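## Task

Push the probe into the cabinet via the cable entry labelled LE and release it so it stays put unaided, with over half of its length inside the cabinet. Anything held in place only by the robot at the end does not count. Open the gripper and pull the arm away afterwards.

## Robot and tools

Robot: two 7-joint arms, left_arm and right_arm, each ending in a parallel two-finger gripper. The names are labels, not image sides; left_arm sits on the +y side. Occasionally a brief external tug acts on a held part or a loose object gets pushed.

Frame: one scene frame for everything. Origin on the table top midway between the arms, +x out over the table, +z up. Positions in metres, orientations as quaternions written w first (qw, qx, qy, qz). Printed hand positions may be slightly wrong, more so at long reach.

Gripper axes: fingers point along the gripper's own +z, and they open and close along its y. The reported end_effector_position is the point between the pads when closed, roughly 2 cm short of the fingertips; closing pushes the tips about 10 mm further along +z.

A row is always 16 numbers in one list covering both arms: left_arm x, y, z, qw, qx, qy, qz, opening, then right_arm in the same 8-number order. x, y, z and the quaternion are an absolute target pose for that gripper in the scene frame, not an offset. Opening runs from -1 (closed) to +1 (fully open, 0.084 m). Include both arms even if one is idle; for an idle arm resend its last reported position and the quaternion you have been using, with its desired opening, since the reported quaternion may have drifted.

execute_actions(actions, pictures): actions holds at most one item. An empty list just reports state. An item with rows (1 to 15 rows) runs that many control steps, each 1/30 s; steps (up to 15) sets the count, defaulting to 15, and the final row repeats to fill. An item with only steps (up to 300) is a wait counted from the previous result. pictures (true/false) toggles camera images. A refused call sends nothing; a call is refused if any target lies more than 0.6 m from the arm's last reported position along any of that gripper's axes.

move(target, speed): target is one 16-number row as above (absolute poses). Each gripper follows a straight line to its pose; both finish together, taking 0.5 to 10 s, and stop short if 10 s is not enough. speed is top path speed in m/s, 0.002 to 0.5, default 0.25; rotation is capped at twice that in rad/s and takes the shorter way. Openings are applied at the start. The path ignores obstacles and the other arm, and the real gripper lags, strays and may exceed the speed, especially near full arm extension. The result adds a move: line with the outcome (done, off_target, moving, held, fault), any limits that acted (paced = the pose was clipped; held = a safety check blocked steps, after which the arm can lurch fast), and each gripper's distance to its pose. If only one arm is named, the other finished fine.

wait(seconds): 0 to 10 s of letting the scene run with no new command.

zoom_image(camera, region): enlarges part of a camera's latest image. camera is one of cam_head_left, cam_head_right, cam_high, cam_low, cam_left_wrist, cam_right_wrist (all 504x504). region is [x0, y0, x1, y1] in pixels from the top-left, at most 504 by 504.

The task must already hold and keep holding.

Control details: each step the commanded pose is clipped to within 70 mm and 16 degrees of the measured pose, then solved by damped inverse kinematics, favouring position over orientation. After an action ends, an arm only continues to its last clipped pose, so distant targets need several actions; check the pose in the result. A Hand target line shows what each arm is currently heading for. Joint speed is limited to 3.14 rad/s. Elbows stop just shy of straight.

Result lines: the state line gives each arm's pose and linear/angular velocity. grip_measured is the actual finger opening on the command scale. A pose unreachable line plus HELD markers mean the clearance check altered or blocked commands for that arm. Joint torques are raw drive outputs with offsets and noise, nonzero even in free air. MOTOR HOT appears from 65 °C; at 80 °C an OVER-TEMPERATURE FAULT brakes that arm until it cools.

Gripping: command an opening clearly below grip_measured to hold; the bigger the gap, the harder the squeeze (about 24 N per pad max for parts up to ~6 cm). Resending grip_measured still holds lightly; wide parts can slip. Fast closing can press harder or even bounce open.

Avoid: knocking anything off the table (fails the task), arms colliding or pressing one another, dropping or slipping the probe, fast or deep pushes into contact (force grows with speed and with how far past contact the target is). If contact torque hits a joint's limit (waist and shoulder 44, upper arm roll, elbow, forearm roll 26.4, wrist pitch and roll 17.6 N m, held weight included), the arm backs off, freezes 10 s and drops the rest of the call. Any stop is costly, so move smoothly and efficiently.

Each tool is called after ">>>" by a JSON object that holds its "api" and its "payload", one argument or row to a line.

## Session

>>> {"api": "execute_actions", "payload": {
  "actions": []
}}

Scene clock: 0.00 s of 5060.00 s.
left_arm: end_effector_position=(-0.0234, +0.7318, +0.1220) grip_measured=+1.00 end_effector_quat_wxyz=(+0.041, +0.281, +0.958, -0.050) end_effector_velocity=(-0.000, -0.000, -0.000) end_effector_angular_velocity=(-0.001, -0.000, +0.001) | right_arm: end_effector_position=(+0.4378, -0.6141, +0.3064) grip_measured=+1.00 end_effector_quat_wxyz=(-0.468, +0.864, +0.186, -0.009) end_effector_velocity=(-0.000, -0.001, -0.000) end_effector_angular_velocity=(-0.001, +0.001, -0.001)
Joint positions: left_arm=[ 1.588  0.063 -0.024  0.889 -0.04   0.952 -0.84   0.084] | right_arm=[-0.83   0.814 -0.041  2.333  0.696  2.28  -0.921  0.084]
Joint velocities: left_arm=[-0.     0.     0.001 -0.001 -0.    -0.     0.     0.   ] | right_arm=[-0.     0.    -0.002  0.001  0.     0.001  0.     0.   ]
Joint torques (N m, as the arm reports them, + toward a larger angle): no reading
Motor temperatures (°C, as the motors report them): left_arm=[33 33 29 32 33 32 31] | right_arm=[29 31 31 34 31 40 31]
Hand target (left_arm): -0.023, +0.732, +0.122; +0.041, +0.281, +0.958, -0.050
Hand target (right_arm): +0.438, -0.614, +0.306; -0.468, +0.864, +0.186, -0.009

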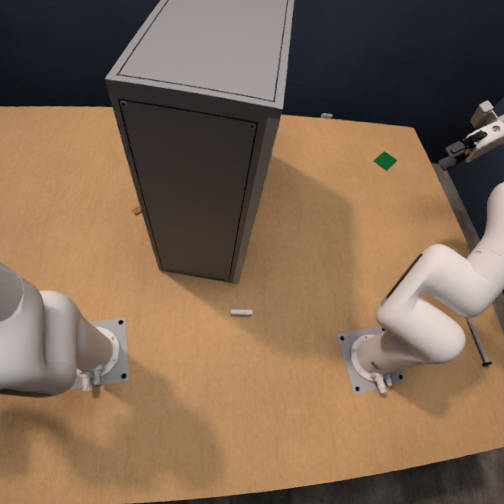

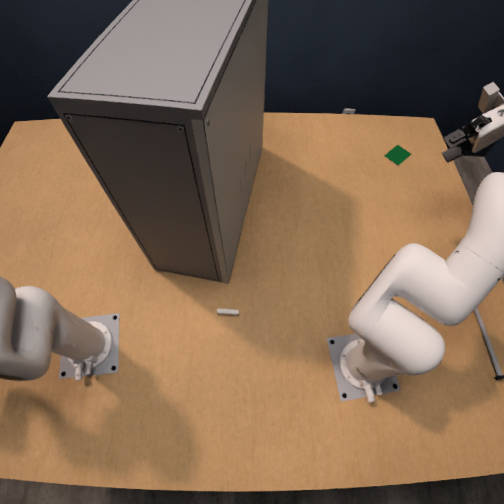

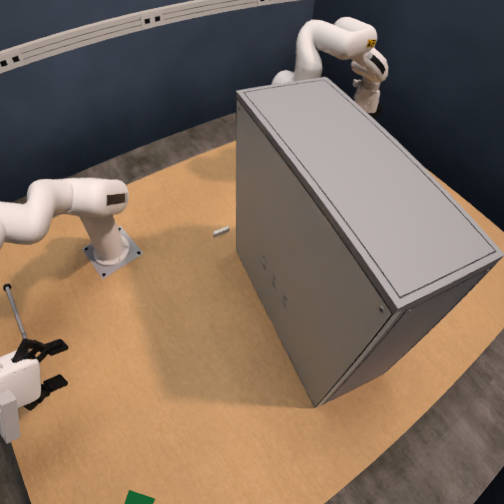

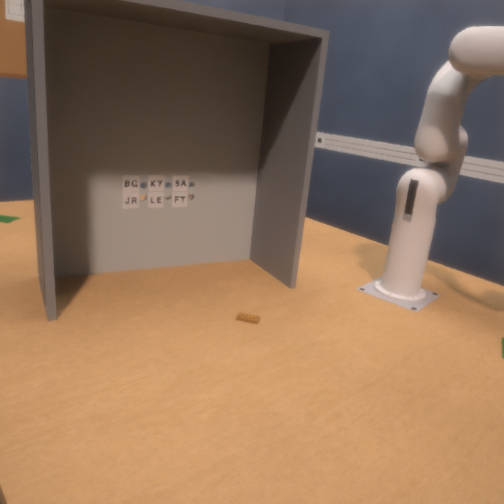

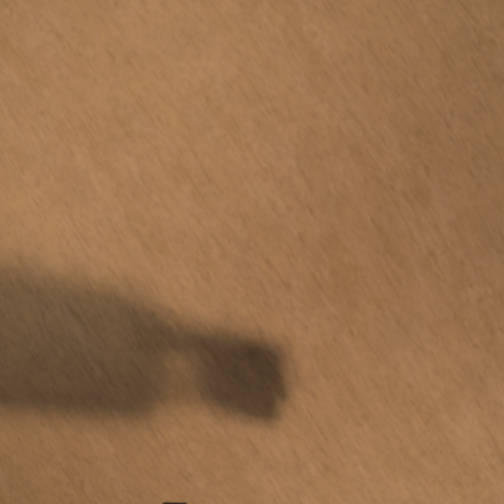

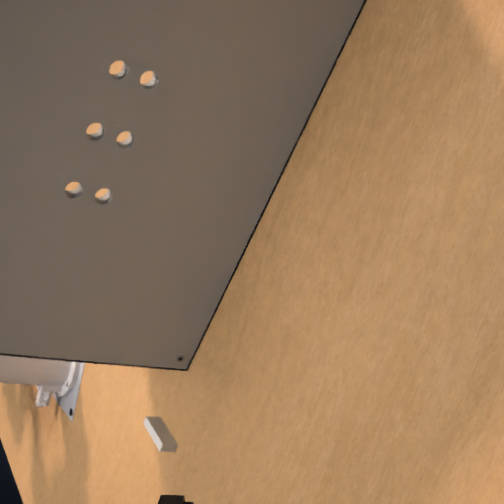

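>>> {"api": "zoom_image", "payload": {
  "camera": "cam_low",
  "region": [100,160,220,230]
}}

>>> {"api": "zoom_image", "payload": {
  "camera": "cam_head_left",
  "region": [384,130,504,400]
}}

>>> {"api": "zoom_image", "payload": {
  "camera": "cam_high",
  "region": [0,260,120,420]
}}

Region (100, 160, 220, 230) of cam_low's 504x504 image, scaled by 4.200, with more detail than that image has; it fills the top 294 rows of this view, and the rest is white.

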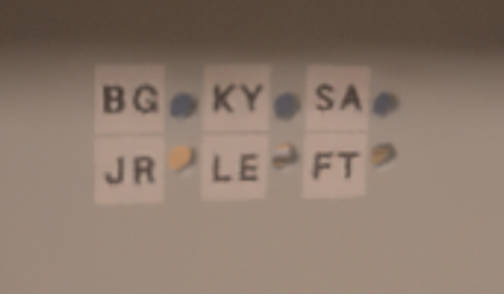

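Region (384, 130, 504, 400) of cam_head_left's 504x504 image, scaled by 1.867, with more detail than that image has.

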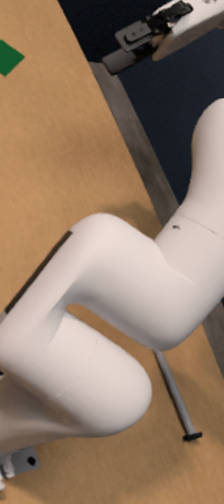

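Region (0, 260, 120, 420) of cam_high's 504x504 image, scaled by 3.150, with more detail than that image has; it fills the left 378 columns of this view, and the rest is white.

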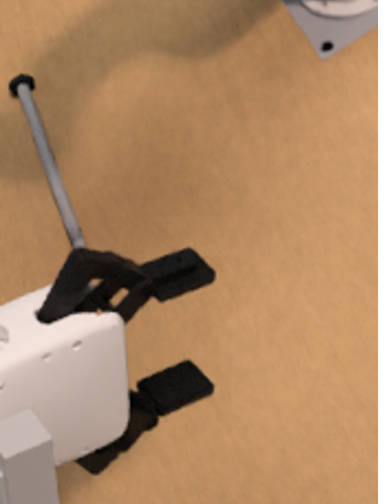

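>>> {"api": "move", "payload": {
  "target": [-0.0234,0.7318,0.122,0.041,0.281,0.958,-0.05,1,0.1,-0.65,0.3,0,1,0,0,1]
}}

Scene clock: 14.60 s of 5060.00 s.
left_arm: end_effector_position=(-0.0234, +0.7318, +0.1220) grip_measured=+1.00 end_effector_quat_wxyz=(+0.041, +0.281, +0.958, -0.050) end_effector_velocity=(+0.001, +0.000, +0.000) end_effector_angular_velocity=(+0.001, -0.000, -0.001) | right_arm: end_effector_position=(+0.1004, -0.6507, +0.2998) grip_measured=+1.00 end_effector_quat_wxyz=(-0.000, +1.000, +0.001, -0.001) end_effector_velocity=(-0.001, +0.000, -0.000) end_effector_angular_velocity=(-0.002, -0.000, -0.000)
Joint positions: left_arm=[ 1.588  0.062 -0.024  0.888 -0.04   0.951 -0.839  0.084] | right_arm=[-0.928 -0.739 -0.209  0.716 -0.143  1.447 -0.944  0.084]
Joint velocities: left_arm=[-0.    -0.    -0.001  0.    -0.     0.     0.     0.   ] | right_arm=[-0.002 -0.004 -0.    -0.004 -0.002 -0.001 -0.001  0.   ]
Joint torques (N m, as the arm reports them, + toward a larger angle): left_arm=[ -2.62 -17.47  -0.28  15.53   0.79  -1.08  -1.08] | right_arm=[ 0.61 -3.    3.74 13.65  0.34 -2.49  0.19]
Motor temperatures (°C, as the motors report them): left_arm=[33 33 29 34 33 32 31] | right_arm=[29 32 31 36 31 40 31]
Hand target (left_arm): -0.023, +0.732, +0.122; +0.041, +0.281, +0.958, -0.050
Hand target (right_arm): +0.100, -0.651, +0.300; +0.000, +1.000, +0.001, -0.001
Off the commanded pose (left_arm): 0.000 m, 0 deg.
Off the commanded pose (right_arm): 0.001 m, 0 deg.
After step 90, 9.07 s passed at rest.
move: done

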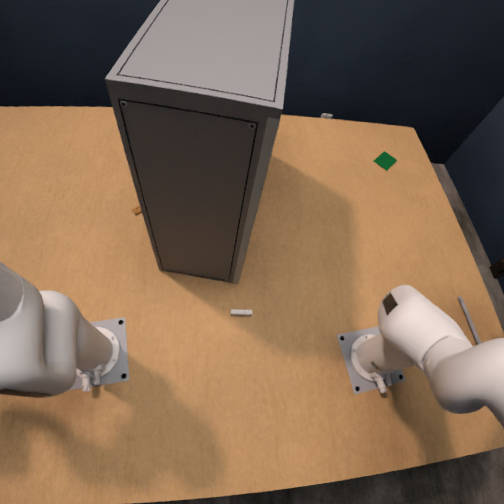

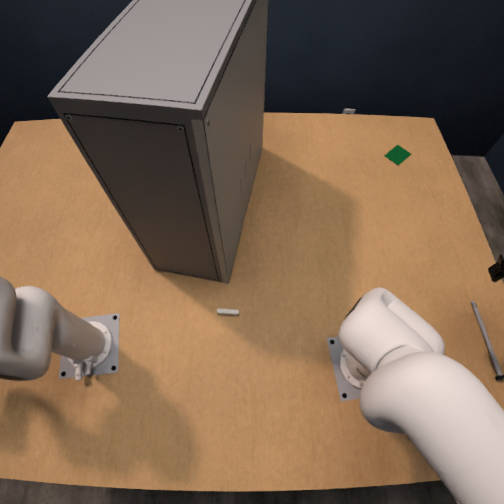

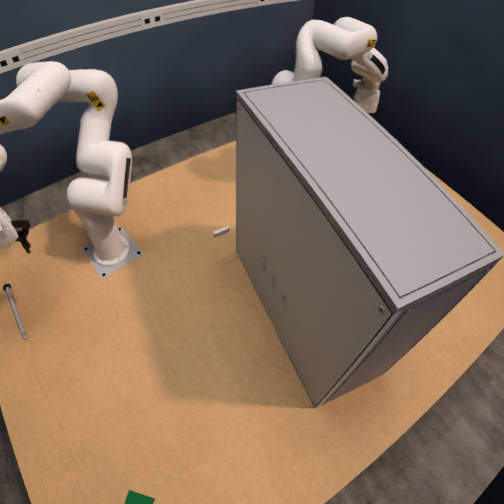

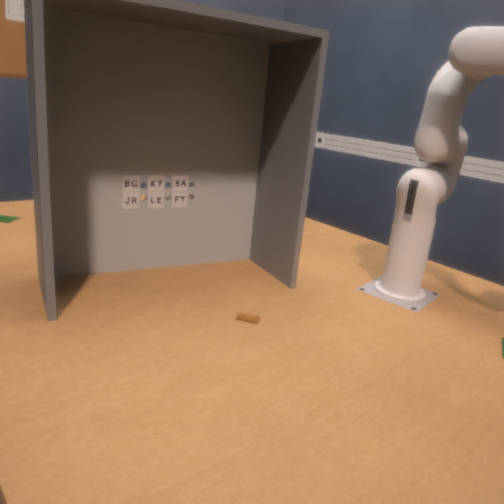

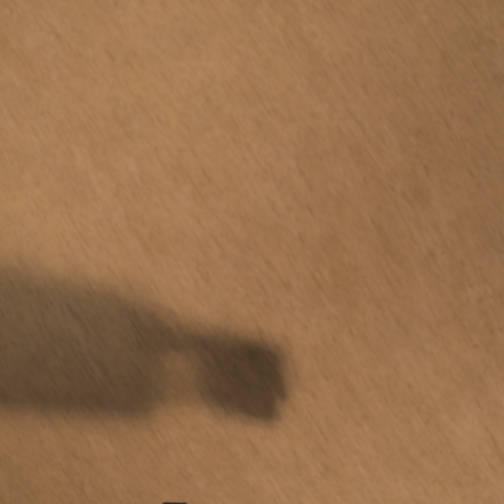

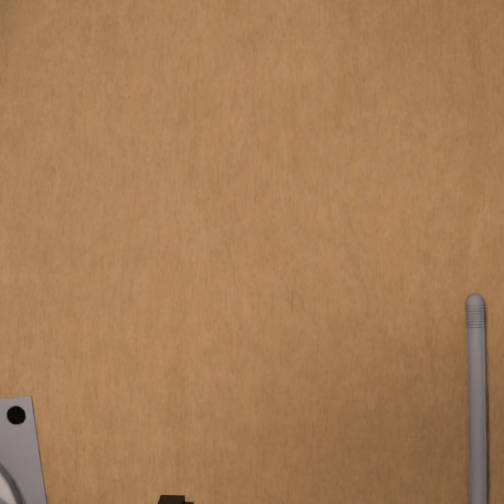

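>>> {"api": "move", "payload": {
  "target": [-0.0234,0.7318,0.122,0.041,0.281,0.958,-0.05,1,0.0,-0.75,0.3,0,1,0,0,1]
}}

Scene clock: 18.53 s of 5060.00 s.
left_arm: end_effector_position=(-0.0234, +0.7318, +0.1220) grip_measured=+1.00 end_effector_quat_wxyz=(+0.041, +0.281, +0.958, -0.050) end_effector_velocity=(+0.000, -0.000, -0.000) end_effector_angular_velocity=(-0.000, -0.000, -0.001) | right_arm: end_effector_position=(+0.0004, -0.7502, +0.3000) grip_measured=+1.00 end_effector_quat_wxyz=(+0.001, +1.000, +0.000, -0.000) end_effector_velocity=(-0.003, -0.002, +0.000) end_effector_angular_velocity=(-0.001, -0.003, -0.006)
Joint positions: left_arm=[ 1.588  0.062 -0.024  0.888 -0.04   0.951 -0.839  0.084] | right_arm=[-0.997 -0.542 -0.493  0.889 -0.252  1.381 -1.257  0.084]
Joint velocities: left_arm=[-0.    -0.    -0.001 -0.001  0.    -0.     0.    -0.   ] | right_arm=[-0.003  0.002 -0.008  0.004 -0.    -0.001 -0.004 -0.   ]
Joint torques (N m, as the arm reports them, + toward a larger angle): left_arm=[ -2.95 -17.66  -0.29  15.47   0.69  -0.97  -1.14] | right_arm=[ 0.62 -5.46  6.77 13.36  0.32 -2.47  0.29]
Motor temperatures (°C, as the motors report them): left_arm=[33 33 29 34 33 32 31] | right_arm=[29 32 31 37 31 40 31]
Hand target (left_arm): -0.023, +0.732, +0.122; +0.041, +0.281, +0.958, -0.050
Hand target (right_arm): -0.000, -0.750, +0.300; +0.001, +1.000, -0.000, -0.000
Off the commanded pose (left_arm): 0.000 m, 0 deg.
Off the commanded pose (right_arm): 0.000 m, 0 deg.
move: done

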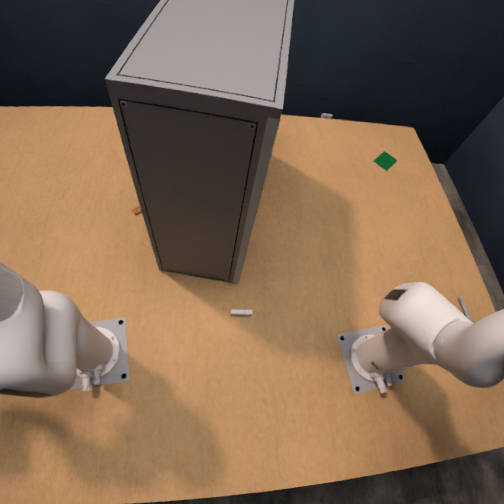

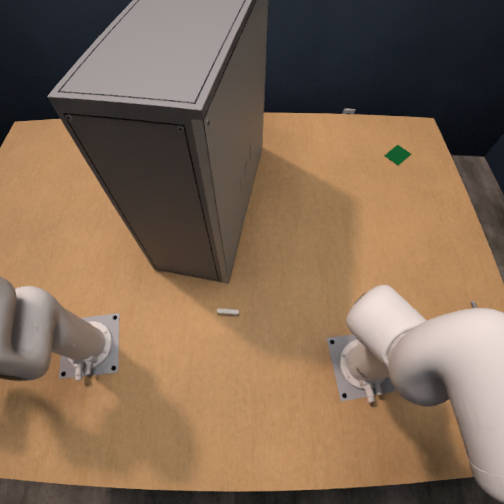

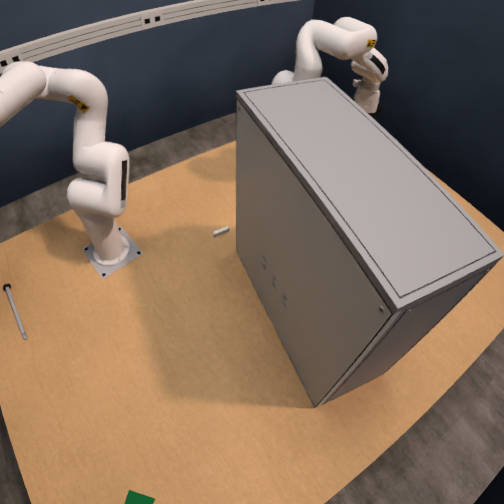

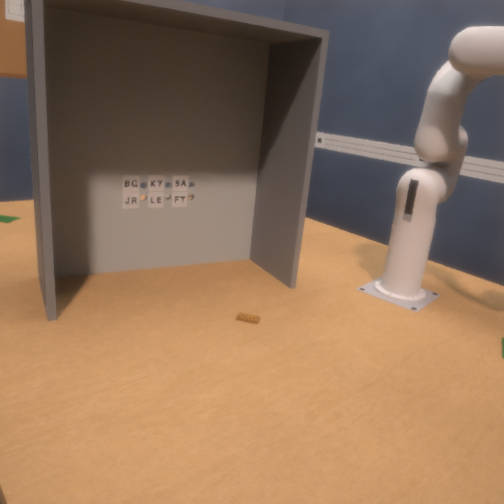

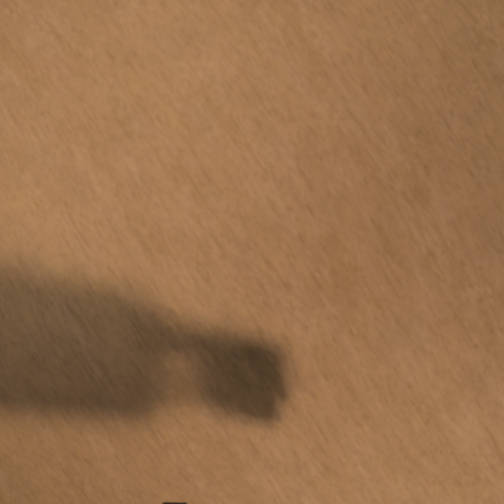

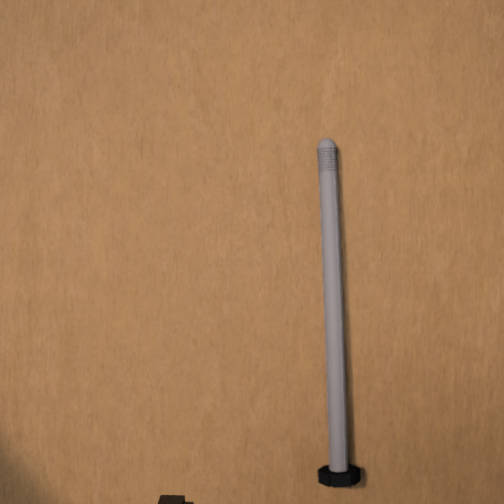

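>>> {"api": "move", "payload": {
  "target": [-0.0234,0.7318,0.122,0.041,0.281,0.958,-0.05,1,-0.05,-0.78,0.06,0,1,0.02,0,1]
}}

Scene clock: 26.07 s of 5060.00 s.
left_arm: end_effector_position=(-0.0234, +0.7318, +0.1220) grip_measured=+1.00 end_effector_quat_wxyz=(+0.041, +0.281, +0.958, -0.050) end_effector_velocity=(-0.000, +0.000, +0.000) end_effector_angular_velocity=(+0.001, -0.000, +0.001) | right_arm: end_effector_position=(-0.0505, -0.7809, +0.0603) grip_measured=+1.00 end_effector_quat_wxyz=(+0.001, +1.000, +0.019, -0.001) end_effector_velocity=(-0.001, +0.002, -0.002) end_effector_angular_velocity=(+0.010, -0.005, +0.002)
Joint positions: left_arm=[ 1.588  0.062 -0.024  0.888 -0.04   0.951 -0.839  0.084] | right_arm=[-0.943 -0.013 -0.828  0.552 -0.023  0.558 -1.666  0.084]
Joint velocities: left_arm=[ 0.    -0.     0.001  0.    -0.001 -0.     0.    -0.   ] | right_arm=[-0.     0.01  -0.002  0.001  0.022  0.005 -0.023 -0.   ]
Joint torques (N m, as the arm reports them, + toward a larger angle): left_arm=[ -2.6  -17.75  -0.23  15.54   0.57  -0.94  -1.04] | right_arm=[  0.72 -10.26   0.28  10.5    0.32  -2.46   0.25]
Motor temperatures (°C, as the motors report them): left_arm=[33 33 29 34 33 32 31] | right_arm=[29 32 31 37 31 40 31]
Hand target (left_arm): -0.023, +0.732, +0.122; +0.041, +0.281, +0.958, -0.050
Hand target (right_arm): -0.050, -0.781, +0.060; +0.001, +1.000, +0.019, -0.001
Off the commanded pose (left_arm): 0.000 m, 0 deg.
Off the commanded pose (right_arm): 0.001 m, 0 deg.
After step 90, 2.97 s passed at rest.
move: done

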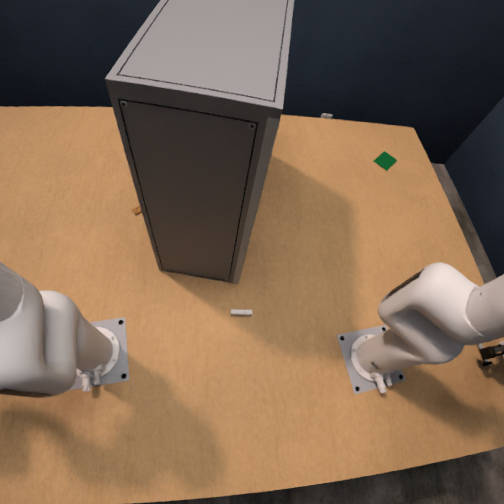

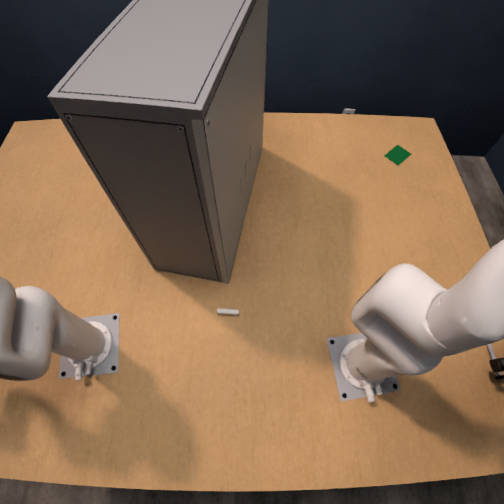

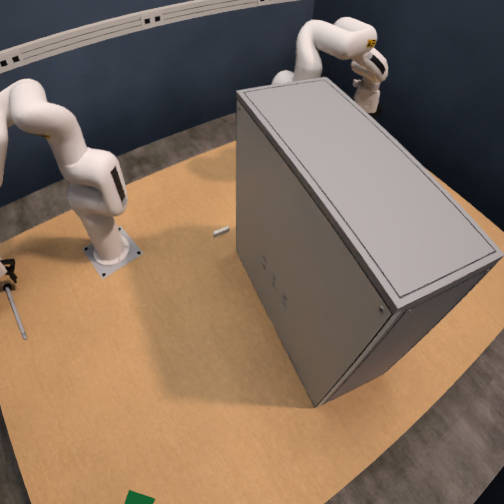

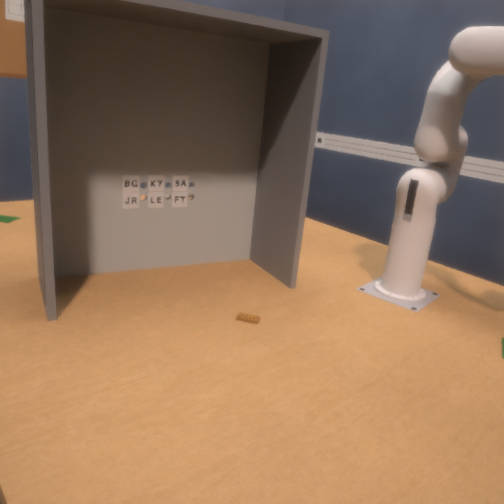

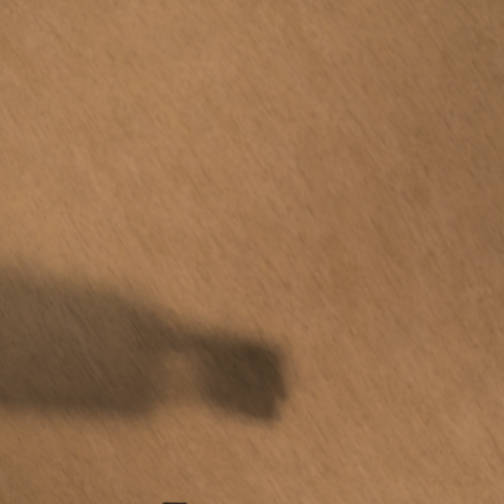

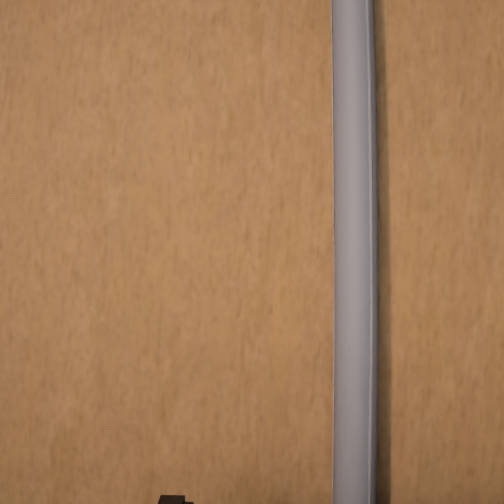

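>>> {"api": "zoom_image", "payload": {
  "camera": "cam_high",
  "region": [0,240,80,350]
}}

>>> {"api": "zoom_image", "payload": {
  "camera": "cam_head_left",
  "region": [424,310,504,400]
}}

Region (0, 240, 80, 350) of cam_high's 504x504 image, scaled by 4.582, with more detail than that image has; it fills the left 367 columns of this view, and the rest is white.

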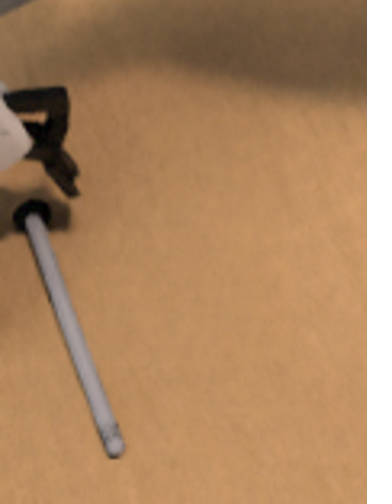

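Region (424, 310, 504, 400) of cam_head_left's 504x504 image, scaled by 5.600, with more detail than that image has.

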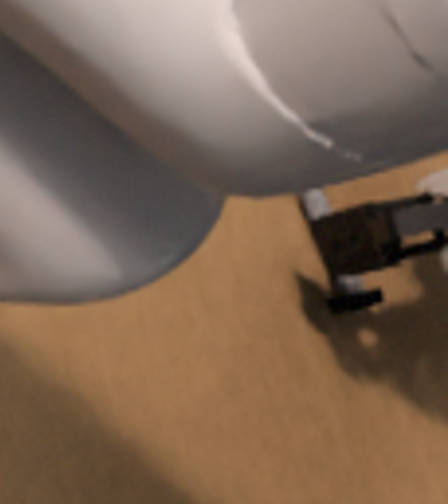

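>>> {"api": "move", "payload": {
  "target": [-0.0234,0.7318,0.122,0.041,0.281,0.958,-0.05,1,-0.035,-0.782,0.05,-0.008,0.924,0.018,0.383,0.2]
}}

>>> {"api": "move", "payload": {
  "target": [-0.0234,0.7318,0.122,0.041,0.281,0.958,-0.05,1,-0.035,-0.782,0.02,-0.008,0.924,0.018,0.383,0.2],
  "speed": 0.04
}}

>>> {"api": "zoom_image", "payload": {
  "camera": "cam_high",
  "region": [0,240,80,350]
}}

Scene clock: 44.10 s of 5060.00 s.
left_arm: end_effector_position=(-0.0234, +0.7318, +0.1220) grip_measured=+1.00 end_effector_quat_wxyz=(+0.041, +0.281, +0.958, -0.050) end_effector_velocity=(-0.001, +0.001, +0.001) end_effector_angular_velocity=(+0.002, +0.000, +0.002) | right_arm: end_effector_position=(-0.0353, -0.7823, +0.0500) grip_measured=+0.19 end_effector_quat_wxyz=(-0.007, +0.924, +0.018, +0.382) end_effector_velocity=(-0.001, +0.000, -0.000) end_effector_angular_velocity=(+0.000, -0.002, -0.002)
Joint positions: left_arm=[ 1.588  0.062 -0.024  0.888 -0.04   0.951 -0.839  0.084] | right_arm=[-1.353  0.402 -0.776  0.834  1.007  1.284 -2.749  0.052]
Joint velocities: left_arm=[-0.    -0.     0.001  0.001 -0.    -0.     0.    -0.   ] | right_arm=[-0.003  0.002 -0.001  0.001  0.001  0.004 -0.003  0.   ]
Joint torques (N m, as the arm reports them, + toward a larger angle): left_arm=[ -2.79 -17.48  -0.43  15.69   0.62  -1.09  -1.01] | right_arm=[  0.7  -17.97  -6.99   8.94   0.6    0.02   0.3 ]
Motor temperatures (°C, as the motors report them): left_arm=[33 33 29 35 33 32 31] | right_arm=[29 32 31 37 31 40 31]
Hand target (left_arm): -0.023, +0.732, +0.122; +0.041, +0.281, +0.958, -0.050
Hand target (right_arm): -0.035, -0.782, +0.050; -0.007, +0.924, +0.018, +0.382
Off the commanded pose (left_arm): 0.000 m, 0 deg.
Off the commanded pose (right_arm): 0.000 m, 0 deg.
After step 90, 13.00 s passed at rest.
move: done

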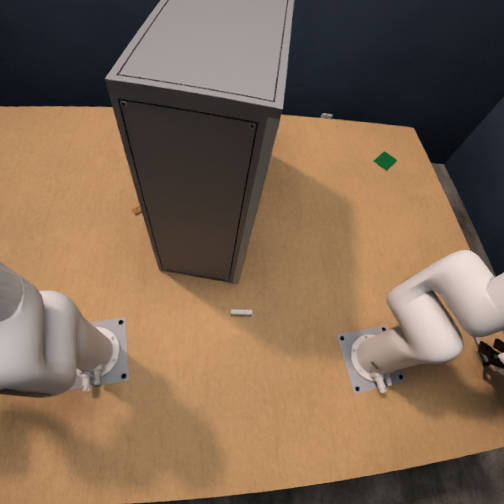

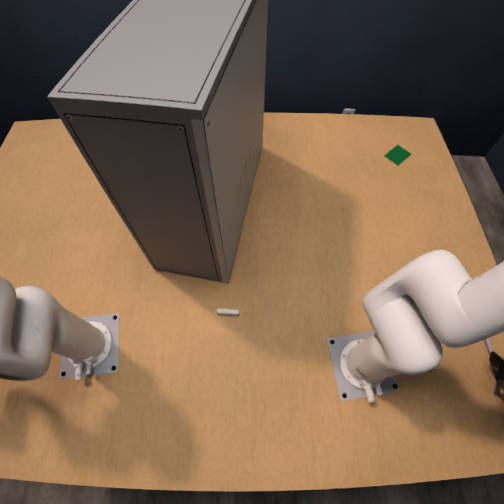

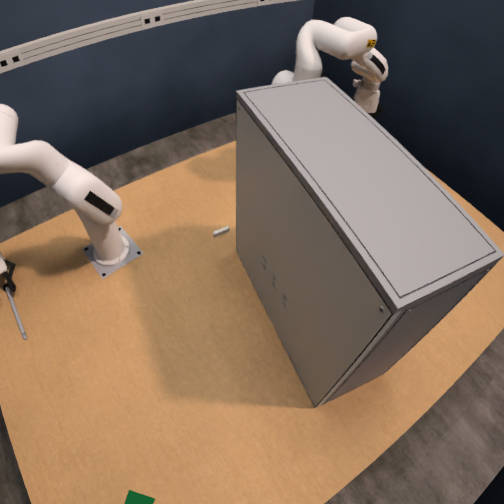

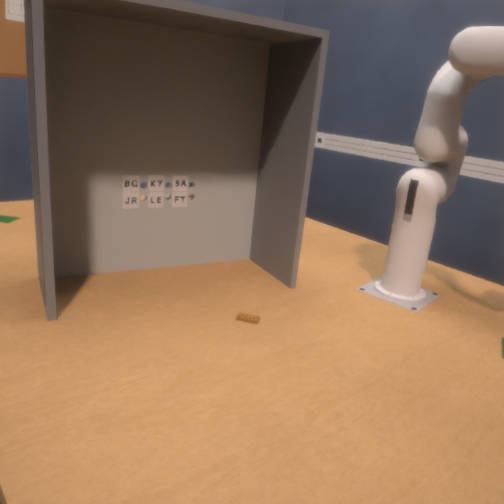

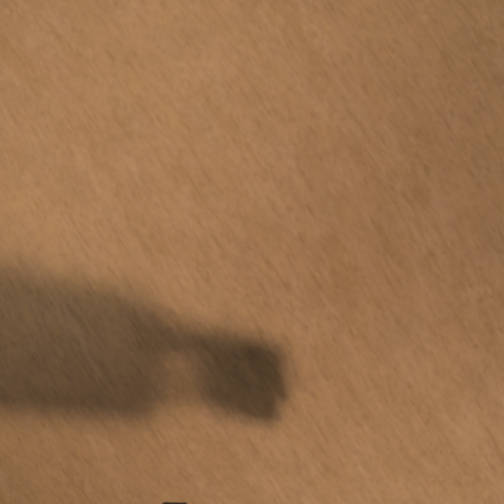

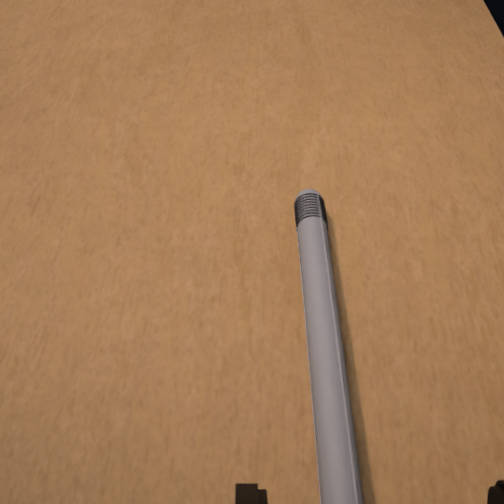

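Scene clock: 45.10 s of 5060.00 s.
left_arm: end_effector_position=(-0.0234, +0.7318, +0.1220) grip_measured=+1.00 end_effector_quat_wxyz=(+0.041, +0.281, +0.958, -0.050) end_effector_velocity=(-0.000, -0.000, -0.000) end_effector_angular_velocity=(-0.000, +0.000, -0.000) | right_arm: end_effector_position=(-0.0349, -0.7835, +0.0224) grip_measured=+0.19 end_effector_quat_wxyz=(-0.006, +0.923, +0.019, +0.384) end_effector_velocity=(-0.000, +0.001, -0.002) end_effector_angular_velocity=(+0.002, +0.002, -0.001)
Joint positions: left_arm=[ 1.588  0.062 -0.024  0.888 -0.04   0.951 -0.839  0.084] | right_arm=[-1.387  0.496 -0.734  0.855  1.077  1.284 -2.819  0.052]
Joint velocities: left_arm=[ 0.    -0.    -0.    -0.001  0.    -0.     0.    -0.   ] | right_arm=[ 0.005  0.008 -0.005 -0.001  0.006 -0.    -0.004  0.   ]
Joint torques (N m, as the arm reports them, + toward a larger angle): left_arm=[ -2.71 -17.76  -0.29  15.57   0.66  -1.09  -1.06] | right_arm=[ 1.47 -7.7  -4.37  5.21  0.43 -6.2   0.29]
Motor temperatures (°C, as the motors report them): left_arm=[33 33 29 35 33 32 31] | right_arm=[29 32 31 37 31 40 31]
Hand target (left_arm): -0.023, +0.732, +0.122; +0.041, +0.281, +0.958, -0.050
Hand target (right_arm): -0.035, -0.782, +0.020; -0.008, +0.924, +0.018, +0.383
Off the commanded pose (left_arm): 0.000 m, 0 deg.
Off the commanded pose (right_arm): 0.003 m, 0 deg.
move: done

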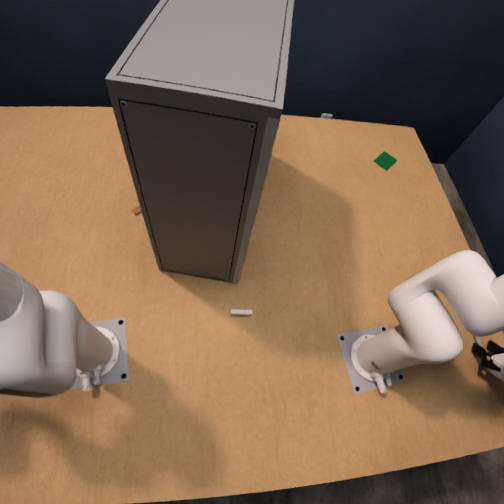

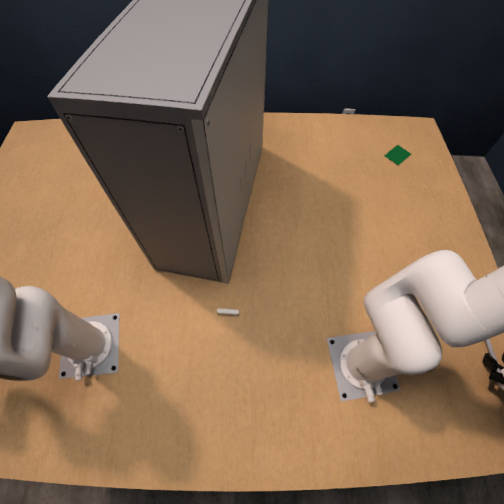

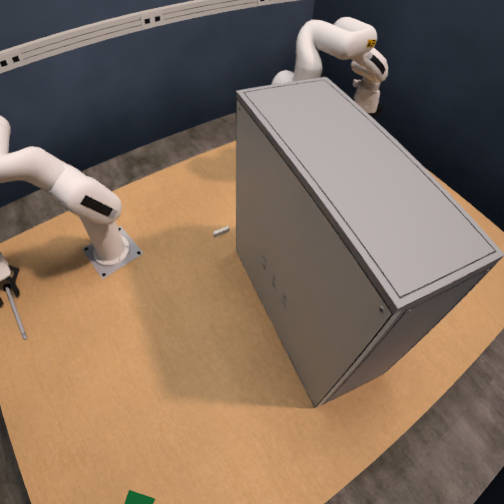

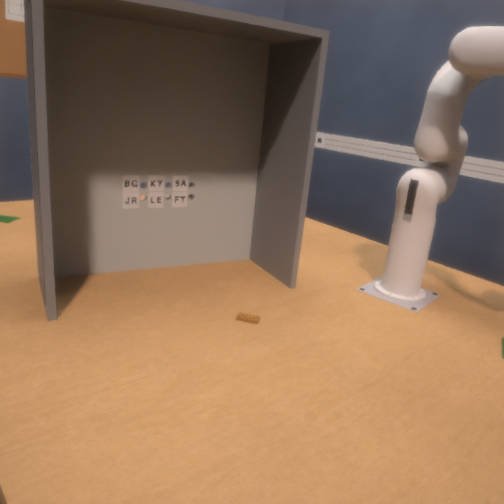

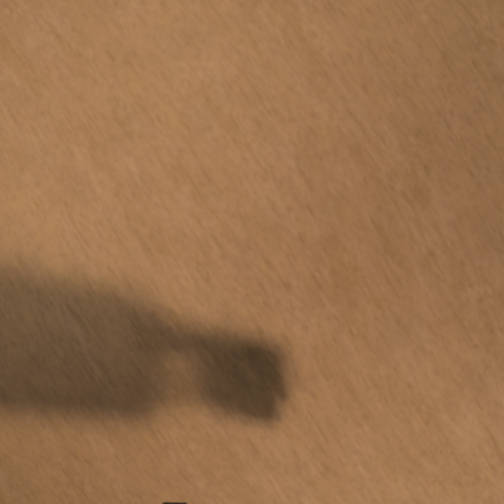

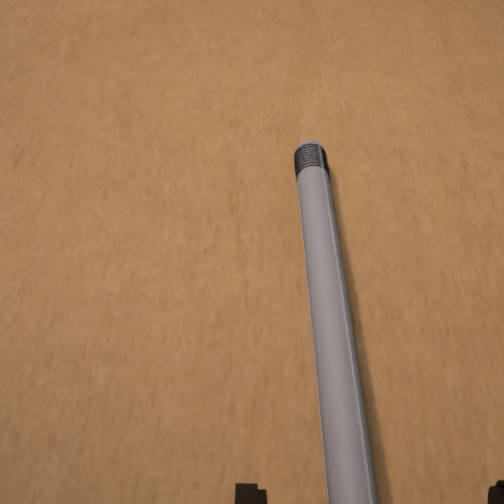

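Region (0, 240, 80, 350) of cam_high's 504x504 image, scaled by 4.582, with more detail than that image has; it fills the left 367 columns of this view, and the rest is white.

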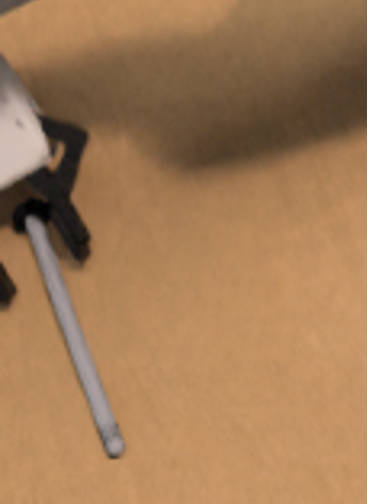

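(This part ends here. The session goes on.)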